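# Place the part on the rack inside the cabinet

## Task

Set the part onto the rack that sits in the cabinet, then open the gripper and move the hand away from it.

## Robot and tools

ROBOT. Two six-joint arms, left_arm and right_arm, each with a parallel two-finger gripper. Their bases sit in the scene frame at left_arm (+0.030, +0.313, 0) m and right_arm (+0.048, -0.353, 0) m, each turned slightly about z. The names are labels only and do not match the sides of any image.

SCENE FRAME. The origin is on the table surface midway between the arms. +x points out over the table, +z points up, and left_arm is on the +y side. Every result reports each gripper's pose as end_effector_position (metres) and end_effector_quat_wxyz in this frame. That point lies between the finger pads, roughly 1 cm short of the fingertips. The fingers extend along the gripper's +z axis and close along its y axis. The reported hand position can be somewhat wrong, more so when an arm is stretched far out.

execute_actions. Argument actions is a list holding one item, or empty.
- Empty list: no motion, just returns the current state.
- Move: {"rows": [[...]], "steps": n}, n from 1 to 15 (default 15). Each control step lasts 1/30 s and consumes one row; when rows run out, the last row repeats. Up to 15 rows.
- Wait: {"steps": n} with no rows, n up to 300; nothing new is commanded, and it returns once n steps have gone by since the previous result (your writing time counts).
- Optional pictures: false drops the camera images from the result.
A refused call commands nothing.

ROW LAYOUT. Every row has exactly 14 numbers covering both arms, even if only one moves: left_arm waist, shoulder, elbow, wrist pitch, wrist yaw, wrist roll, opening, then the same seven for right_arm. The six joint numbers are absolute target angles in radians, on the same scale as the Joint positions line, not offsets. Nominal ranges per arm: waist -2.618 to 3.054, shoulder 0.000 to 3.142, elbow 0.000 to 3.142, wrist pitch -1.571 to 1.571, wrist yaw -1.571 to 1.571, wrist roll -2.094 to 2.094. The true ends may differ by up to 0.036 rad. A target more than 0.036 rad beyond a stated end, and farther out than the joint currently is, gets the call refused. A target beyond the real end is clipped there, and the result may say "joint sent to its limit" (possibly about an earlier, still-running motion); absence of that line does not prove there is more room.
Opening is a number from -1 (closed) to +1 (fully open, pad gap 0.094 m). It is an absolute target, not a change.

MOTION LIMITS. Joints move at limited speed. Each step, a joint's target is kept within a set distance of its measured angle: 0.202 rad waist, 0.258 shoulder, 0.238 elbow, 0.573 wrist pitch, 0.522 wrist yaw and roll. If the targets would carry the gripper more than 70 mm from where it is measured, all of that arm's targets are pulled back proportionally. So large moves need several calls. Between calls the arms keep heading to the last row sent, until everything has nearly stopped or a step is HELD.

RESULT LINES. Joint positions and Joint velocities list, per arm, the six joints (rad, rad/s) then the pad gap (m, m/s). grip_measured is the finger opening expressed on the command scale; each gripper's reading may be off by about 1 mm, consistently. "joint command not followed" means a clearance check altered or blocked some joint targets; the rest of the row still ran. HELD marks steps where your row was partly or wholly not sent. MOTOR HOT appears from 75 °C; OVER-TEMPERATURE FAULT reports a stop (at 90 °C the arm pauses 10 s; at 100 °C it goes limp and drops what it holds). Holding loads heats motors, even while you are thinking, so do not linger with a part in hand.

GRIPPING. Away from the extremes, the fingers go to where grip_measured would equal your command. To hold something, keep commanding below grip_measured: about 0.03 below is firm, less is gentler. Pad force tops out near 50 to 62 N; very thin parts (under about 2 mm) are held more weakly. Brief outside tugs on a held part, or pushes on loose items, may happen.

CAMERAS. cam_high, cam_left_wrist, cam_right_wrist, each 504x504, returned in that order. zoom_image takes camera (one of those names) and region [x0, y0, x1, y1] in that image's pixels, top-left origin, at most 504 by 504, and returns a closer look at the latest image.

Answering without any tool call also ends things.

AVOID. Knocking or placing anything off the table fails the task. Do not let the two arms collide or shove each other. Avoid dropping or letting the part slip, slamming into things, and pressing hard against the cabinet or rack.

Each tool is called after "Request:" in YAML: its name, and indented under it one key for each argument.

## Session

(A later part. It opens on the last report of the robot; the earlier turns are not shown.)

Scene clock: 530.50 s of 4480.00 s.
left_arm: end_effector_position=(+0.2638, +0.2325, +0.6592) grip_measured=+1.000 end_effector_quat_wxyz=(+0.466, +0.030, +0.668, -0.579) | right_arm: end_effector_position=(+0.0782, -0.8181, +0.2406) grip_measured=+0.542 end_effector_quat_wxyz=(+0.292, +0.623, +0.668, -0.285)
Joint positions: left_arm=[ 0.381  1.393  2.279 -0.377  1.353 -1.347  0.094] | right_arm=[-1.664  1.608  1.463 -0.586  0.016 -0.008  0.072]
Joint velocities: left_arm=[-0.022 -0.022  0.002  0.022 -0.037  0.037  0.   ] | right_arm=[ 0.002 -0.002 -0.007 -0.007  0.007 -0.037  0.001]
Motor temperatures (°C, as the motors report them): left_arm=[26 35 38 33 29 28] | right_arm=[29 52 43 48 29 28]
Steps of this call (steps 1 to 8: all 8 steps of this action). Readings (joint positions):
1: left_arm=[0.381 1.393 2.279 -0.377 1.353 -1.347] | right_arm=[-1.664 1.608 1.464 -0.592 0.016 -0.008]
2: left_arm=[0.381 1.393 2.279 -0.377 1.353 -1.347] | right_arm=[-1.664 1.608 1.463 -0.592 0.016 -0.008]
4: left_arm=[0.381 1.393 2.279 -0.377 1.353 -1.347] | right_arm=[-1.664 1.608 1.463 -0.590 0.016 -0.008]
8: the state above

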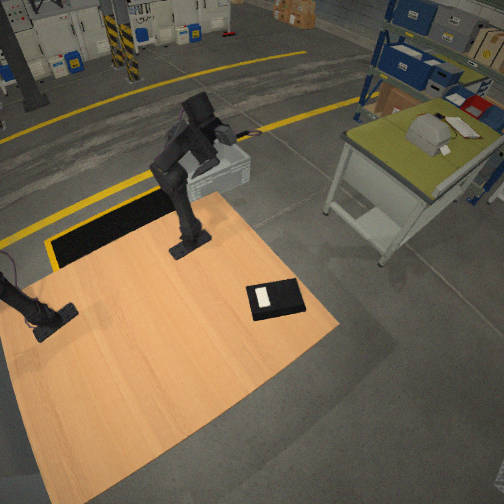

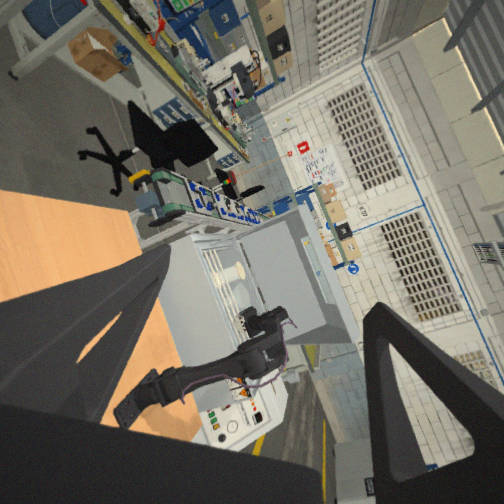

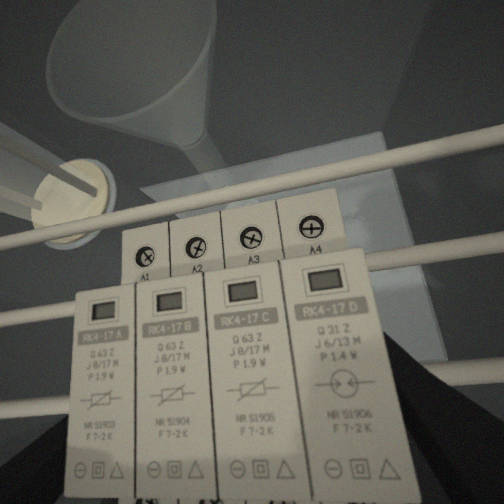

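Request:
execute_actions:
  actions:
    - {"rows":[ [0.381,1.393,2.300,-0.385,1.353,-1.345,1,-1.670,1.573,1.4682,-0.5034,0.014,-0.002,0.485], [0.381,1.393,2.300,-0.385,1.353,-1.345,1,-1.670,1.577,1.4662,-0.4969,0.014,-0.002,0.485], [0.381,1.393,2.300,-0.385,1.353,-1.345,1,-1.670,1.581,1.4630,-0.4901,0.014,-0.002,0.485], [0.381,1.393,2.300,-0.385,1.353,-1.345,1,-1.670,1.585,1.4591,-0.4861,0.014,-0.002,0.485], [0.381,1.393,2.300,-0.385,1.353,-1.345,1,-1.670,1.589,1.4547,-0.4822,0.014,-0.002,0.485], [0.381,1.393,2.300,-0.385,1.353,-1.345,1,-1.670,1.589,1.4503,-0.4786,0.014,-0.002,0.485], [0.381,1.393,2.300,-0.385,1.353,-1.345,1,-1.670,1.589,1.4459,-0.4754,0.014,-0.002,0.485], [0.381,1.393,2.300,-0.385,1.353,-1.345,1,-1.670,1.589,1.4416,-0.4725,0.014,-0.002,0.485], [0.381,1.393,2.300,-0.385,1.353,-1.345,1,-1.670,1.589,1.4376,-0.4700,0.014,-0.002,0.485], [0.381,1.393,2.300,-0.385,1.353,-1.345,1,-1.670,1.589,1.4340,-0.4678,0.014,-0.002,0.485], [0.381,1.393,2.300,-0.385,1.353,-1.345,1,-1.670,1.589,1.4308,-0.4660,0.014,-0.002,0.485], [0.381,1.393,2.300,-0.385,1.353,-1.345,1,-1.670,1.589,1.4280,-0.4646,0.014,-0.002,0.485], [0.381,1.393,2.300,-0.385,1.353,-1.345,1,-1.670,1.589,1.4257,-0.4631,0.014,-0.002,0.485], [0.381,1.393,2.300,-0.385,1.353,-1.345,1,-1.670,1.589,1.4237,-0.4617,0.014,-0.002,0.485], [0.381,1.393,2.300,-0.385,1.353,-1.345,1,-1.670,1.589,1.4221,-0.4603,0.014,-0.002,0.485] ],"steps":15}
  pictures: false

Request:
execute_actions:
  actions:
    - {"rows":[ [0.381,1.393,2.300,-0.385,1.353,-1.345,1,-1.670,1.589,1.4205,-0.4588,0.014,-0.002,0.485], [0.381,1.393,2.300,-0.385,1.353,-1.345,1,-1.670,1.589,1.4189,-0.4574,0.014,-0.002,0.485], [0.381,1.393,2.300,-0.385,1.353,-1.345,1,-1.670,1.589,1.4173,-0.4560,0.014,-0.002,0.485], [0.381,1.393,2.300,-0.385,1.353,-1.345,1,-1.670,1.589,1.4157,-0.4545,0.014,-0.002,0.485], [0.381,1.393,2.300,-0.385,1.353,-1.345,1,-1.670,1.589,1.4141,-0.4531,0.014,-0.002,0.485] ],"steps":5}
  pictures: false

Request:
execute_actions:
  actions:
    - {"rows":[ [0.381,1.393,2.300,-0.385,1.353,-1.345,1,-1.670,1.589,1.4125,-0.4516,0.014,-0.002,0.485], [0.381,1.393,2.300,-0.385,1.353,-1.345,1,-1.670,1.589,1.4110,-0.4502,0.014,-0.002,0.485], [0.381,1.393,2.300,-0.385,1.353,-1.345,1,-1.670,1.589,1.4094,-0.4488,0.014,-0.002,0.485], [0.381,1.393,2.300,-0.385,1.353,-1.345,1,-1.670,1.589,1.4078,-0.4473,0.014,-0.002,0.485], [0.381,1.393,2.300,-0.385,1.353,-1.345,1,-1.670,1.589,1.4062,-0.4459,0.014,-0.002,0.485] ],"steps":5}
  pictures: false

Request:
execute_actions:
  actions:
    - {"rows":[ [0.381,1.393,2.300,-0.385,1.353,-1.345,1,-1.670,1.589,1.4046,-0.4444,0.014,-0.002,0.485], [0.381,1.393,2.300,-0.385,1.353,-1.345,1,-1.670,1.589,1.4030,-0.4430,0.014,-0.002,0.485], [0.381,1.393,2.300,-0.385,1.353,-1.345,1,-1.670,1.589,1.4014,-0.4430,0.014,-0.002,0.485], [0.381,1.393,2.300,-0.385,1.353,-1.345,1,-1.670,1.589,1.3998,-0.4430,0.014,-0.002,0.485], [0.381,1.393,2.300,-0.385,1.353,-1.345,1,-1.670,1.589,1.3982,-0.4430,0.014,-0.002,0.485] ],"steps":5}
  pictures: false

Request:
execute_actions:
  actions:
    - {"rows":[ [0.381,1.393,2.300,-0.385,1.353,-1.345,1,-1.670,1.589,1.3982,-0.4430,0.014,-0.002,0.485] ],"steps":8}

Scene clock: 574.80 s of 4480.00 s.
left_arm: end_effector_position=(+0.2638, +0.2325, +0.6592) grip_measured=+1.000 end_effector_quat_wxyz=(+0.466, +0.030, +0.668, -0.579) | right_arm: end_effector_position=(+0.0782, -0.8180, +0.2286) grip_measured=+0.542 end_effector_quat_wxyz=(+0.290, +0.624, +0.669, -0.283)
Joint positions: left_arm=[ 0.381  1.393  2.279 -0.377  1.353 -1.347  0.094] | right_arm=[-1.664  1.608  1.42  -0.549  0.016 -0.008  0.072]
Joint velocities: left_arm=[-0.007 -0.007  0.002 -0.007  0.11   0.022  0.   ] | right_arm=[ 0.002 -0.022 -0.076  0.051  0.051 -0.022 -0.001]
Motor temperatures (°C, as the motors report them): left_arm=[26 35 38 33 29 28] | right_arm=[29 55 43 51 29 28]
Steps of this call (steps 1 to 15: the robot went on to your last target; steps 16 to 90: nothing new was sent; then 40.80 s passed at rest; steps 91 to 105: all 15 steps of this action). Readings (joint positions):
91: left_arm=[0.381 1.393 2.279 -0.377 1.353 -1.347] | right_arm=[-1.664 1.608 1.463 -0.585 0.016 -0.008]
92: left_arm=[0.381 1.393 2.279 -0.377 1.353 -1.347] | right_arm=[-1.664 1.608 1.463 -0.584 0.016 -0.008]
94: left_arm=[0.381 1.393 2.279 -0.377 1.353 -1.347] | right_arm=[-1.664 1.608 1.463 -0.580 0.016 -0.008]
98: left_arm=[0.381 1.393 2.279 -0.377 1.353 -1.347] | right_arm=[-1.664 1.608 1.450 -0.558 0.016 -0.008]
105: the state above

Scene clock: 574.97 s of 4480.00 s.
left_arm: end_effector_position=(+0.2638, +0.2325, +0.6592) grip_measured=+1.000 end_effector_quat_wxyz=(+0.466, +0.030, +0.668, -0.579) | right_arm: end_effector_position=(+0.0783, -0.8183, +0.2270) grip_measured=+0.542 end_effector_quat_wxyz=(+0.290, +0.623, +0.668, -0.283)
Joint positions: left_arm=[ 0.381  1.393  2.279 -0.377  1.353 -1.347  0.094] | right_arm=[-1.664  1.608  1.413 -0.541  0.016 -0.008  0.072]
Joint velocities: left_arm=[-0.002  0.002 -0.012 -0.066  0.081  0.022  0.   ] | right_arm=[ 0.007  0.002 -0.042  0.037 -0.037 -0.066 -0.001]
Motor temperatures (°C, as the motors report them): left_arm=[26 35 38 33 29 28] | right_arm=[29 55 43 51 29 28]
Steps of this call (steps 1 to 5: all 5 steps of this action). Readings (joint positions):
1: left_arm=[0.381 1.393 2.279 -0.377 1.353 -1.347] | right_arm=[-1.664 1.608 1.418 -0.548 0.016 -0.008]
2: left_arm=[0.381 1.393 2.279 -0.377 1.353 -1.347] | right_arm=[-1.664 1.608 1.416 -0.546 0.016 -0.008]
4: left_arm=[0.381 1.393 2.279 -0.377 1.353 -1.347] | right_arm=[-1.664 1.608 1.414 -0.543 0.016 -0.008]
5: the state above

Scene clock: 575.13 s of 4480.00 s.
left_arm: end_effector_position=(+0.2638, +0.2325, +0.6592) grip_measured=+1.000 end_effector_quat_wxyz=(+0.466, +0.030, +0.668, -0.579) | right_arm: end_effector_position=(+0.0783, -0.8190, +0.2262) grip_measured=+0.542 end_effector_quat_wxyz=(+0.292, +0.623, +0.668, -0.285)
Joint positions: left_arm=[ 0.381  1.393  2.279 -0.377  1.353 -1.347  0.094] | right_arm=[-1.664  1.608  1.407 -0.53   0.016 -0.008  0.072]
Joint velocities: left_arm=[-0.007 -0.017 -0.017 -0.081 -0.095 -0.007  0.   ] | right_arm=[ 0.002  0.012 -0.061  0.022  0.022 -0.037  0.001]
Motor temperatures (°C, as the motors report them): left_arm=[26 35 38 33 29 28] | right_arm=[29 55 43 51 29 28]
Steps of this call (steps 1 to 5: all 5 steps of this action). Readings (joint positions):
1: left_arm=[0.381 1.393 2.279 -0.377 1.353 -1.347] | right_arm=[-1.664 1.608 1.412 -0.538 0.016 -0.008]
2: left_arm=[0.381 1.393 2.279 -0.377 1.353 -1.347] | right_arm=[-1.664 1.608 1.411 -0.536 0.016 -0.008]
4: left_arm=[0.381 1.393 2.279 -0.377 1.353 -1.347] | right_arm=[-1.664 1.608 1.408 -0.532 0.016 -0.008]
5: the state above

Scene clock: 575.30 s of 4480.00 s.
left_arm: end_effector_position=(+0.2638, +0.2325, +0.6592) grip_measured=+1.000 end_effector_quat_wxyz=(+0.466, +0.030, +0.668, -0.579) | right_arm: end_effector_position=(+0.0784, -0.8200, +0.2258) grip_measured=+0.542 end_effector_quat_wxyz=(+0.294, +0.622, +0.667, -0.286)
Joint positions: left_arm=[ 0.381  1.393  2.279 -0.377  1.353 -1.347  0.094] | right_arm=[-1.664  1.608  1.401 -0.519  0.016 -0.007  0.072]
Joint velocities: left_arm=[-0.002 -0.007  0.007 -0.037 -0.051 -0.007  0.   ] | right_arm=[-0.012 -0.002 -0.027 -0.022 -0.066 -0.007 -0.   ]
Motor temperatures (°C, as the motors report them): left_arm=[26 35 38 33 29 28] | right_arm=[29 55 43 51 29 28]
Steps of this call (steps 1 to 5: all 5 steps of this action). Readings (joint positions):
1: left_arm=[0.381 1.393 2.279 -0.377 1.353 -1.347] | right_arm=[-1.664 1.608 1.405 -0.528 0.016 -0.007]
2: left_arm=[0.381 1.393 2.279 -0.377 1.353 -1.347] | right_arm=[-1.664 1.608 1.404 -0.525 0.016 -0.007]
4: left_arm=[0.381 1.393 2.279 -0.377 1.353 -1.347] | right_arm=[-1.664 1.608 1.402 -0.521 0.016 -0.007]
5: the state above

Scene clock: 575.57 s of 4480.00 s.
left_arm: end_effector_position=(+0.2638, +0.2325, +0.6592) grip_measured=+1.000 end_effector_quat_wxyz=(+0.466, +0.030, +0.668, -0.579) | right_arm: end_effector_position=(+0.0784, -0.8206, +0.2261) grip_measured=+0.542 end_effector_quat_wxyz=(+0.295, +0.622, +0.666, -0.287)
Joint positions: left_arm=[ 0.381  1.393  2.279 -0.377  1.353 -1.347  0.094] | right_arm=[-1.664  1.608  1.399 -0.514  0.016 -0.006  0.072]
Joint velocities: left_arm=[-0.027  0.002  0.007  0.022 -0.022 -0.007  0.   ] | right_arm=[ 0.002  0.012  0.007  0.007  0.037  0.007 -0.001]
Motor temperatures (°C, as the motors report them): left_arm=[26 35 38 33 29 28] | right_arm=[29 55 43 51 29 28]
Steps of this call (steps 1 to 8: all 8 steps of this action). Readings (joint positions):
1: left_arm=[0.381 1.393 2.279 -0.377 1.353 -1.347] | right_arm=[-1.664 1.608 1.401 -0.517 0.016 -0.007]
2: left_arm=[0.381 1.393 2.279 -0.377 1.353 -1.347] | right_arm=[-1.664 1.608 1.400 -0.516 0.016 -0.007]
4: left_arm=[0.381 1.393 2.279 -0.377 1.353 -1.347] | right_arm=[-1.664 1.608 1.400 -0.515 0.016 -0.007]
8: the state above

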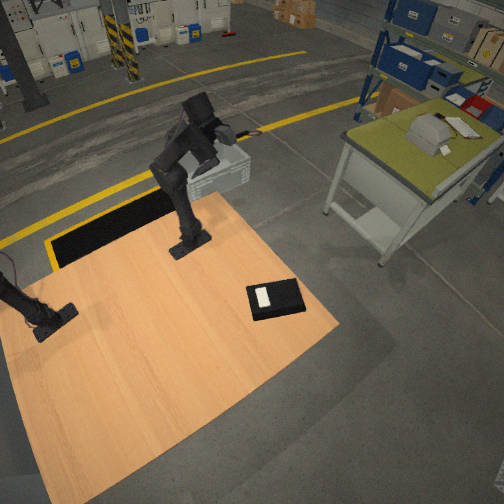

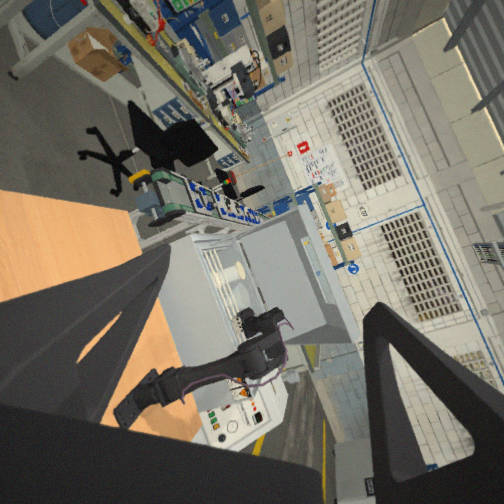

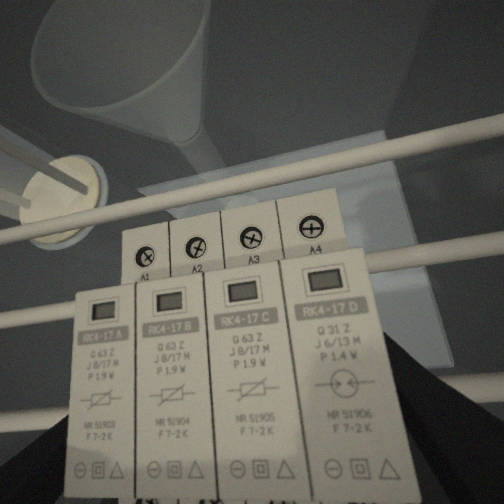

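Request:
execute_actions:
  actions:
    - {"rows":[ [0.381,1.393,2.300,-0.385,1.353,-1.345,1,-1.670,1.5893,1.3982,-0.4444,0.014,-0.002,0.485], [0.381,1.393,2.300,-0.385,1.353,-1.345,1,-1.670,1.5901,1.3982,-0.4483,0.014,-0.002,0.485], [0.381,1.393,2.300,-0.385,1.353,-1.345,1,-1.670,1.5913,1.3982,-0.4541,0.014,-0.002,0.485], [0.381,1.393,2.300,-0.385,1.353,-1.345,1,-1.670,1.5929,1.3982,-0.4614,0.014,-0.002,0.485], [0.381,1.393,2.300,-0.385,1.353,-1.345,1,-1.670,1.5946,1.3982,-0.4697,0.014,-0.002,0.485], [0.381,1.393,2.300,-0.385,1.353,-1.345,1,-1.670,1.5965,1.3982,-0.4785,0.014,-0.002,0.485], [0.381,1.393,2.300,-0.385,1.353,-1.345,1,-1.670,1.5984,1.3982,-0.4873,0.014,-0.002,0.485], [0.381,1.393,2.300,-0.385,1.353,-1.345,1,-1.670,1.6001,1.3982,-0.4956,0.014,-0.002,0.485], [0.381,1.393,2.300,-0.385,1.353,-1.345,1,-1.670,1.6017,1.3982,-0.5029,0.014,-0.002,0.485], [0.381,1.393,2.300,-0.385,1.353,-1.345,1,-1.670,1.6029,1.3982,-0.5087,0.014,-0.002,0.485], [0.381,1.393,2.300,-0.385,1.353,-1.345,1,-1.670,1.6037,1.3982,-0.5126,0.014,-0.002,0.485], [0.381,1.393,2.300,-0.385,1.353,-1.345,1,-1.670,1.604,1.3982,-0.514,0.014,-0.002,0.485], [0.381,1.393,2.300,-0.385,1.353,-1.345,1,-1.670,1.604,1.3982,-0.514,0.014,-0.002,0.495], [0.381,1.393,2.300,-0.385,1.353,-1.345,1,-1.670,1.604,1.3982,-0.514,0.014,-0.002,0.505], [0.381,1.393,2.300,-0.385,1.353,-1.345,1,-1.670,1.604,1.3982,-0.514,0.014,-0.002,0.515] ],"steps":15}
  pictures: false

Request:
execute_actions:
  actions:
    - {"rows":[ [0.381,1.393,2.300,-0.385,1.353,-1.345,1,-1.670,1.604,1.3982,-0.514,0.014,-0.002,0.525], [0.381,1.393,2.300,-0.385,1.353,-1.345,1,-1.670,1.604,1.3982,-0.514,0.014,-0.002,0.533], [0.381,1.393,2.300,-0.385,1.353,-1.345,1,-1.670,1.604,1.3982,-0.514,0.014,-0.002,0.541], [0.381,1.393,2.300,-0.385,1.353,-1.345,1,-1.670,1.604,1.3982,-0.514,0.014,-0.002,0.55], [0.381,1.393,2.300,-0.385,1.353,-1.345,1,-1.670,1.604,1.3982,-0.514,0.014,-0.002,0.565], [0.381,1.393,2.300,-0.385,1.353,-1.345,1,-1.670,1.604,1.3982,-0.514,0.014,-0.002,0.59], [0.381,1.393,2.300,-0.385,1.353,-1.345,1,-1.670,1.604,1.3982,-0.514,0.014,-0.002,0.63], [0.381,1.393,2.300,-0.385,1.353,-1.345,1,-1.670,1.604,1.3982,-0.514,0.014,-0.002,0.69], [0.381,1.393,2.300,-0.385,1.353,-1.345,1,-1.670,1.604,1.3982,-0.514,0.014,-0.002,0.76], [0.381,1.393,2.300,-0.385,1.353,-1.345,1,-1.670,1.604,1.3982,-0.514,0.014,-0.002,0.83], [0.381,1.393,2.300,-0.385,1.353,-1.345,1,-1.670,1.604,1.3982,-0.514,0.014,-0.002,0.89], [0.381,1.393,2.300,-0.385,1.353,-1.345,1,-1.670,1.604,1.3982,-0.514,0.014,-0.002,0.94], [0.381,1.393,2.300,-0.385,1.353,-1.345,1,-1.670,1.604,1.3982,-0.514,0.014,-0.002,0.98], [0.381,1.393,2.300,-0.385,1.353,-1.345,1,-1.670,1.604,1.3982,-0.514,0.014,-0.002,1.0] ],"steps":14}

Request:
execute_actions:
  actions:
    - {"rows":[ [0.381,1.393,2.300,-0.385,1.353,-1.345,1,-1.670,1.6020,1.398,-0.514,0.014,-0.002,1], [0.381,1.393,2.300,-0.385,1.353,-1.345,1,-1.670,1.5963,1.398,-0.514,0.014,-0.002,1], [0.381,1.393,2.300,-0.385,1.353,-1.345,1,-1.670,1.5871,1.3978,-0.514,0.014,-0.002,1], [0.381,1.393,2.300,-0.385,1.353,-1.345,1,-1.670,1.5747,1.3973,-0.5141,0.014,-0.002,1], [0.381,1.393,2.300,-0.385,1.353,-1.345,1,-1.670,1.5593,1.3964,-0.5143,0.014,-0.002,1], [0.381,1.393,2.300,-0.385,1.353,-1.345,1,-1.670,1.5412,1.3948,-0.5148,0.014,-0.002,1], [0.381,1.393,2.300,-0.385,1.353,-1.345,1,-1.670,1.5207,1.3923,-0.5158,0.014,-0.002,1], [0.381,1.393,2.300,-0.385,1.353,-1.345,1,-1.670,1.4981,1.3888,-0.5177,0.014,-0.002,1], [0.381,1.393,2.300,-0.385,1.353,-1.345,1,-1.670,1.4735,1.3841,-0.5209,0.014,-0.002,1], [0.381,1.393,2.300,-0.385,1.353,-1.345,1,-1.670,1.4474,1.3780,-0.5260,0.014,-0.002,1], [0.381,1.393,2.300,-0.385,1.353,-1.345,1,-1.670,1.4199,1.3703,-0.5334,0.014,-0.002,1], [0.381,1.393,2.300,-0.385,1.353,-1.345,1,-1.670,1.3914,1.3611,-0.5439,0.014,-0.002,1], [0.381,1.393,2.300,-0.385,1.353,-1.345,1,-1.670,1.3620,1.3502,-0.5581,0.014,-0.002,1], [0.381,1.393,2.300,-0.385,1.353,-1.345,1,-1.670,1.3322,1.3376,-0.5765,0.014,-0.002,1], [0.381,1.393,2.300,-0.385,1.353,-1.345,1,-1.670,1.302,1.3235,-0.5998,0.014,-0.002,1] ],"steps":15}

Request:
execute_actions:
  actions:
    - {"rows":[ [0.381,1.393,2.300,-0.385,1.353,-1.345,1,-1.670,1.2718,1.3079,-0.6281,0.014,-0.002,1], [0.381,1.393,2.300,-0.385,1.353,-1.345,1,-1.670,1.2420,1.2909,-0.6617,0.014,-0.002,1], [0.381,1.393,2.300,-0.385,1.353,-1.345,1,-1.670,1.2126,1.2729,-0.7007,0.014,-0.002,1], [0.381,1.393,2.300,-0.385,1.353,-1.345,1,-1.670,1.1841,1.2540,-0.7446,0.014,-0.002,1], [0.381,1.393,2.300,-0.385,1.353,-1.345,1,-1.670,1.1566,1.2345,-0.7928,0.014,-0.002,1], [0.381,1.393,2.300,-0.385,1.353,-1.345,1,-1.670,1.1305,1.2148,-0.8446,0.014,-0.002,1], [0.381,1.393,2.300,-0.385,1.353,-1.345,1,-1.670,1.1059,1.1954,-0.8986,0.014,-0.002,1], [0.381,1.393,2.300,-0.385,1.353,-1.345,1,-1.670,1.0833,1.1765,-0.9535,0.014,-0.002,1], [0.381,1.393,2.300,-0.385,1.353,-1.345,1,-1.670,1.0628,1.1588,-1.0075,0.014,-0.002,1], [0.381,1.393,2.300,-0.385,1.353,-1.345,1,-1.670,1.0447,1.1425,-1.0586,0.014,-0.002,1], [0.381,1.393,2.300,-0.385,1.353,-1.345,1,-1.670,1.0293,1.1283,-1.1048,0.014,-0.002,1], [0.381,1.393,2.300,-0.385,1.353,-1.345,1,-1.670,1.0169,1.1165,-1.1440,0.014,-0.002,1], [0.381,1.393,2.300,-0.385,1.353,-1.345,1,-1.670,1.0077,1.1075,-1.1741,0.014,-0.002,1], [0.381,1.393,2.300,-0.385,1.353,-1.345,1,-1.670,1.0020,1.1019,-1.1933,0.014,-0.002,1], [0.381,1.393,2.300,-0.385,1.353,-1.345,1,-1.670,1.0,1.1,-1.2,0.014,-0.002,1] ],"steps":15}

Scene clock: 611.90 s of 4480.00 s.
left_arm: end_effector_position=(+0.2638, +0.2325, +0.6592) grip_measured=+1.000 end_effector_quat_wxyz=(+0.466, +0.030, +0.668, -0.579) | right_arm: end_effector_position=(+0.0784, -0.8199, +0.2252) grip_measured=+0.542 end_effector_quat_wxyz=(+0.294, +0.624, +0.665, -0.285)
Joint positions: left_arm=[ 0.381  1.393  2.279 -0.377  1.353 -1.347  0.094] | right_arm=[-1.664  1.608  1.399 -0.518  0.016 -0.002  0.072]
Joint velocities: left_arm=[-0.002 -0.002 -0.012 -0.11   0.051  0.022  0.   ] | right_arm=[ 0.002  0.012 -0.002  0.037  0.007  0.022 -0.001]
Motor temperatures (°C, as the motors report them): left_arm=[26 34 38 33 29 28] | right_arm=[29 54 43 51 29 28]
Steps of this call (steps 1 to 15: the robot went on to your last target; steps 16 to 90: nothing new was sent; then 32.83 s passed at rest; steps 91 to 105: all 15 steps of this action). Readings (joint positions):
91: left_arm=[0.381 1.393 2.279 -0.377 1.353 -1.347] | right_arm=[-1.664 1.608 1.399 -0.514 0.016 -0.006]
92: left_arm=[0.381 1.393 2.279 -0.377 1.353 -1.347] | right_arm=[-1.664 1.608 1.399 -0.514 0.016 -0.006]
94: left_arm=[0.381 1.393 2.279 -0.377 1.353 -1.347] | right_arm=[-1.664 1.608 1.399 -0.514 0.016 -0.006]
98: left_arm=[0.381 1.393 2.279 -0.377 1.353 -1.347] | right_arm=[-1.664 1.608 1.399 -0.515 0.016 -0.006]
105: the state above

Scene clock: 612.37 s of 4480.00 s.
left_arm: end_effector_position=(+0.2638, +0.2325, +0.6592) grip_measured=+1.000 end_effector_quat_wxyz=(+0.466, +0.030, +0.668, -0.579) | right_arm: end_effector_position=(+0.0784, -0.8204, +0.2258) grip_measured=+0.999 end_effector_quat_wxyz=(+0.295, +0.624, +0.665, -0.286)
Joint positions: left_arm=[ 0.381  1.393  2.279 -0.377  1.353 -1.347  0.094] | right_arm=[-1.664  1.608  1.399 -0.515  0.016 -0.002  0.094]
Joint velocities: left_arm=[ 0.002 -0.007 -0.012 -0.051 -0.051  0.007  0.   ] | right_arm=[-0.022 -0.022 -0.002 -0.066 -0.037 -0.051  0.032]
Motor temperatures (°C, as the motors report them): left_arm=[26 34 38 33 29 28] | right_arm=[29 54 43 51 29 28]
Steps of this call (steps 1 to 14: all 14 steps of this action). Readings (joint positions):
1: left_arm=[0.381 1.393 2.279 -0.377 1.353 -1.347] | right_arm=[-1.664 1.608 1.399 -0.518 0.016 -0.002]
2: left_arm=[0.381 1.393 2.279 -0.377 1.353 -1.347] | right_arm=[-1.664 1.608 1.399 -0.518 0.016 -0.002]
4: left_arm=[0.381 1.393 2.279 -0.377 1.353 -1.347] | right_arm=[-1.664 1.608 1.399 -0.518 0.016 -0.002]
8: left_arm=[0.381 1.393 2.279 -0.377 1.353 -1.347] | right_arm=[-1.664 1.608 1.399 -0.516 0.016 -0.002]
14: the state above

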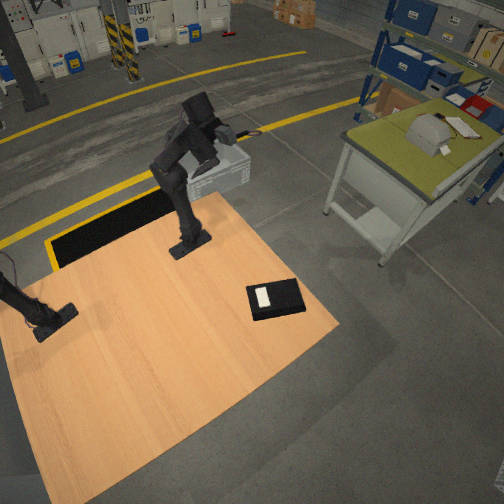

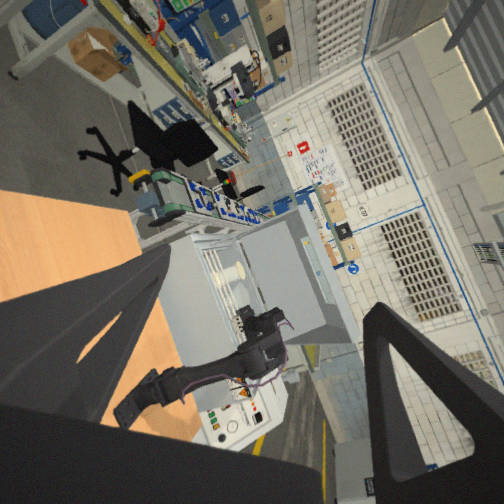

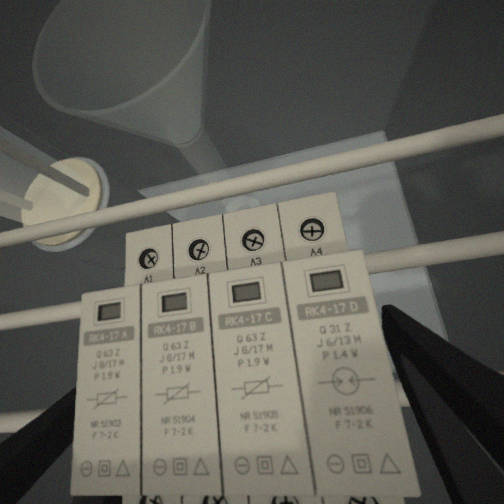

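Scene clock: 612.87 s of 4480.00 s.
left_arm: end_effector_position=(+0.2638, +0.2325, +0.6592) grip_measured=+1.000 end_effector_quat_wxyz=(+0.466, +0.030, +0.668, -0.579) | right_arm: end_effector_position=(+0.0756, -0.7797, +0.3117) grip_measured=+1.000 end_effector_quat_wxyz=(+0.359, +0.594, +0.632, -0.346)
Joint positions: left_arm=[ 0.381  1.393  2.279 -0.377  1.353 -1.347  0.094] | right_arm=[-1.664  1.37   1.368 -0.525  0.016 -0.002  0.094]
Joint velocities: left_arm=[-0.022  0.007 -0.017  0.007 -0.022  0.051  0.   ] | right_arm=[-0.027 -0.994 -0.252 -0.227 -0.037 -0.022  0.   ]
Motor temperatures (°C, as the motors report them): left_arm=[26 34 38 33 29 28] | right_arm=[29 54 43 51 29 28]
Steps of this call (steps 1 to 15: all 15 steps of this action). Readings (joint positions):
1: left_arm=[0.381 1.393 2.279 -0.377 1.353 -1.347] | right_arm=[-1.664 1.608 1.399 -0.515 0.016 -0.002]
2: left_arm=[0.381 1.393 2.279 -0.377 1.353 -1.347] | right_arm=[-1.664 1.608 1.399 -0.515 0.016 -0.002]
4: left_arm=[0.381 1.393 2.279 -0.377 1.353 -1.347] | right_arm=[-1.664 1.608 1.399 -0.515 0.016 -0.002]
8: left_arm=[0.381 1.393 2.279 -0.377 1.353 -1.347] | right_arm=[-1.664 1.576 1.399 -0.515 0.016 -0.002]
15: the state above

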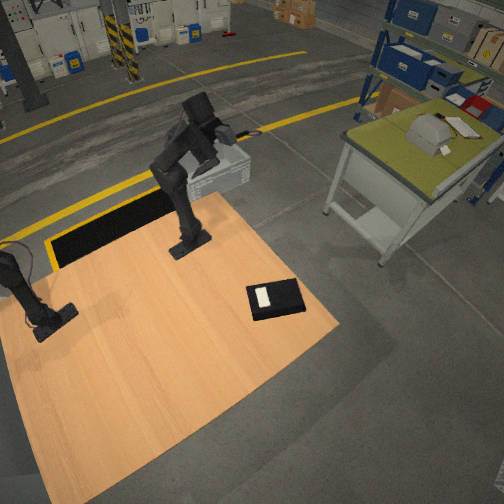

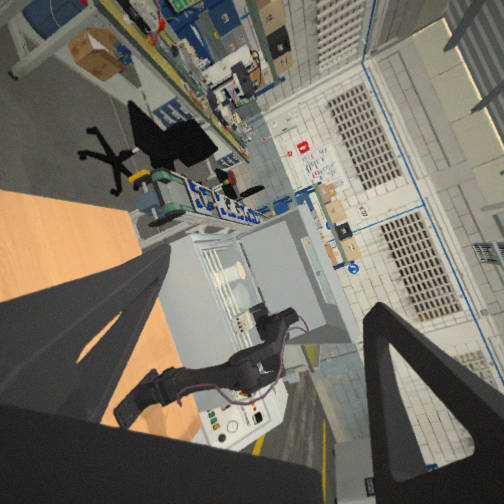

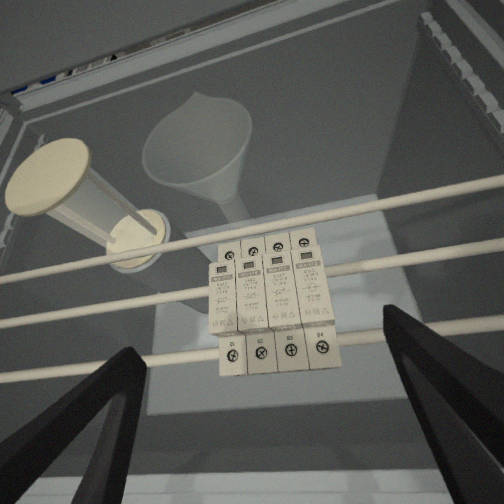

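Scene clock: 613.37 s of 4480.00 s.
left_arm: end_effector_position=(+0.2638, +0.2325, +0.6592) grip_measured=+1.000 end_effector_quat_wxyz=(+0.466, +0.030, +0.668, -0.579) | right_arm: end_effector_position=(+0.0643, -0.6173, +0.2230) grip_measured=+1.000 end_effector_quat_wxyz=(+0.213, +0.652, +0.697, -0.210)
Joint positions: left_arm=[ 0.381  1.393  2.279 -0.377  1.353 -1.347  0.094] | right_arm=[-1.664  1.032  1.123 -1.055  0.016 -0.002  0.094]
Joint velocities: left_arm=[ 0.007 -0.002 -0.012  0.007  0.051 -0.051  0.   ] | right_arm=[ 0.012 -0.159 -0.222 -1.048  0.007 -0.007  0.   ]
Motor temperatures (°C, as the motors report them): left_arm=[26 34 38 33 29 28] | right_arm=[29 53 43 51 29 28]
Steps of this call (steps 1 to 15: all 15 steps of this action). Readings (joint positions):
1: left_arm=[0.381 1.393 2.279 -0.377 1.353 -1.347] | right_arm=[-1.664 1.336 1.357 -0.534 0.016 -0.002]
2: left_arm=[0.381 1.393 2.279 -0.377 1.353 -1.347] | right_arm=[-1.664 1.302 1.345 -0.547 0.016 -0.002]
4: left_arm=[0.381 1.393 2.279 -0.377 1.353 -1.347] | right_arm=[-1.664 1.238 1.315 -0.588 0.016 -0.002]
8: left_arm=[0.381 1.393 2.279 -0.377 1.353 -1.347] | right_arm=[-1.664 1.132 1.236 -0.732 0.016 -0.002]
15: the state above

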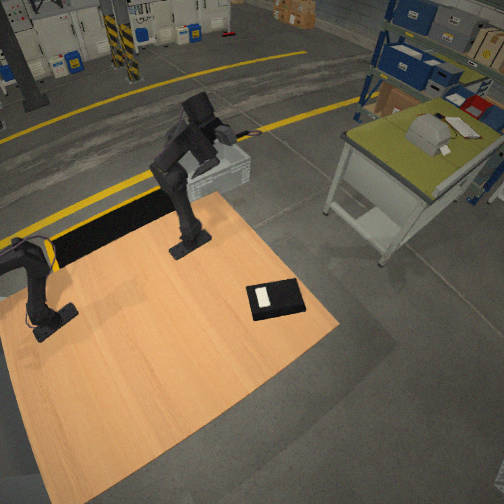

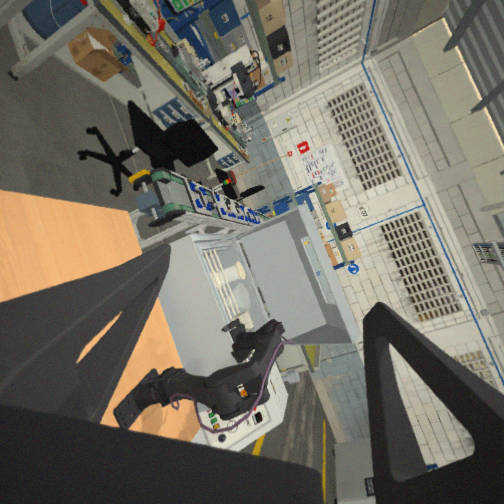

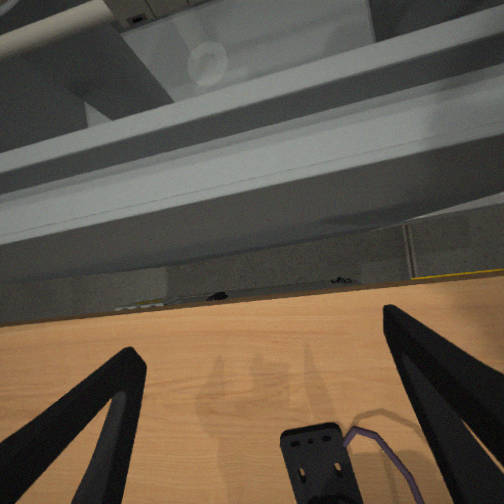

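The part is resting across two rods of the rack and the arm is clear of the cabinet.

Request:
finished_scene:
  scene: 2

The scene is finished: the task was done.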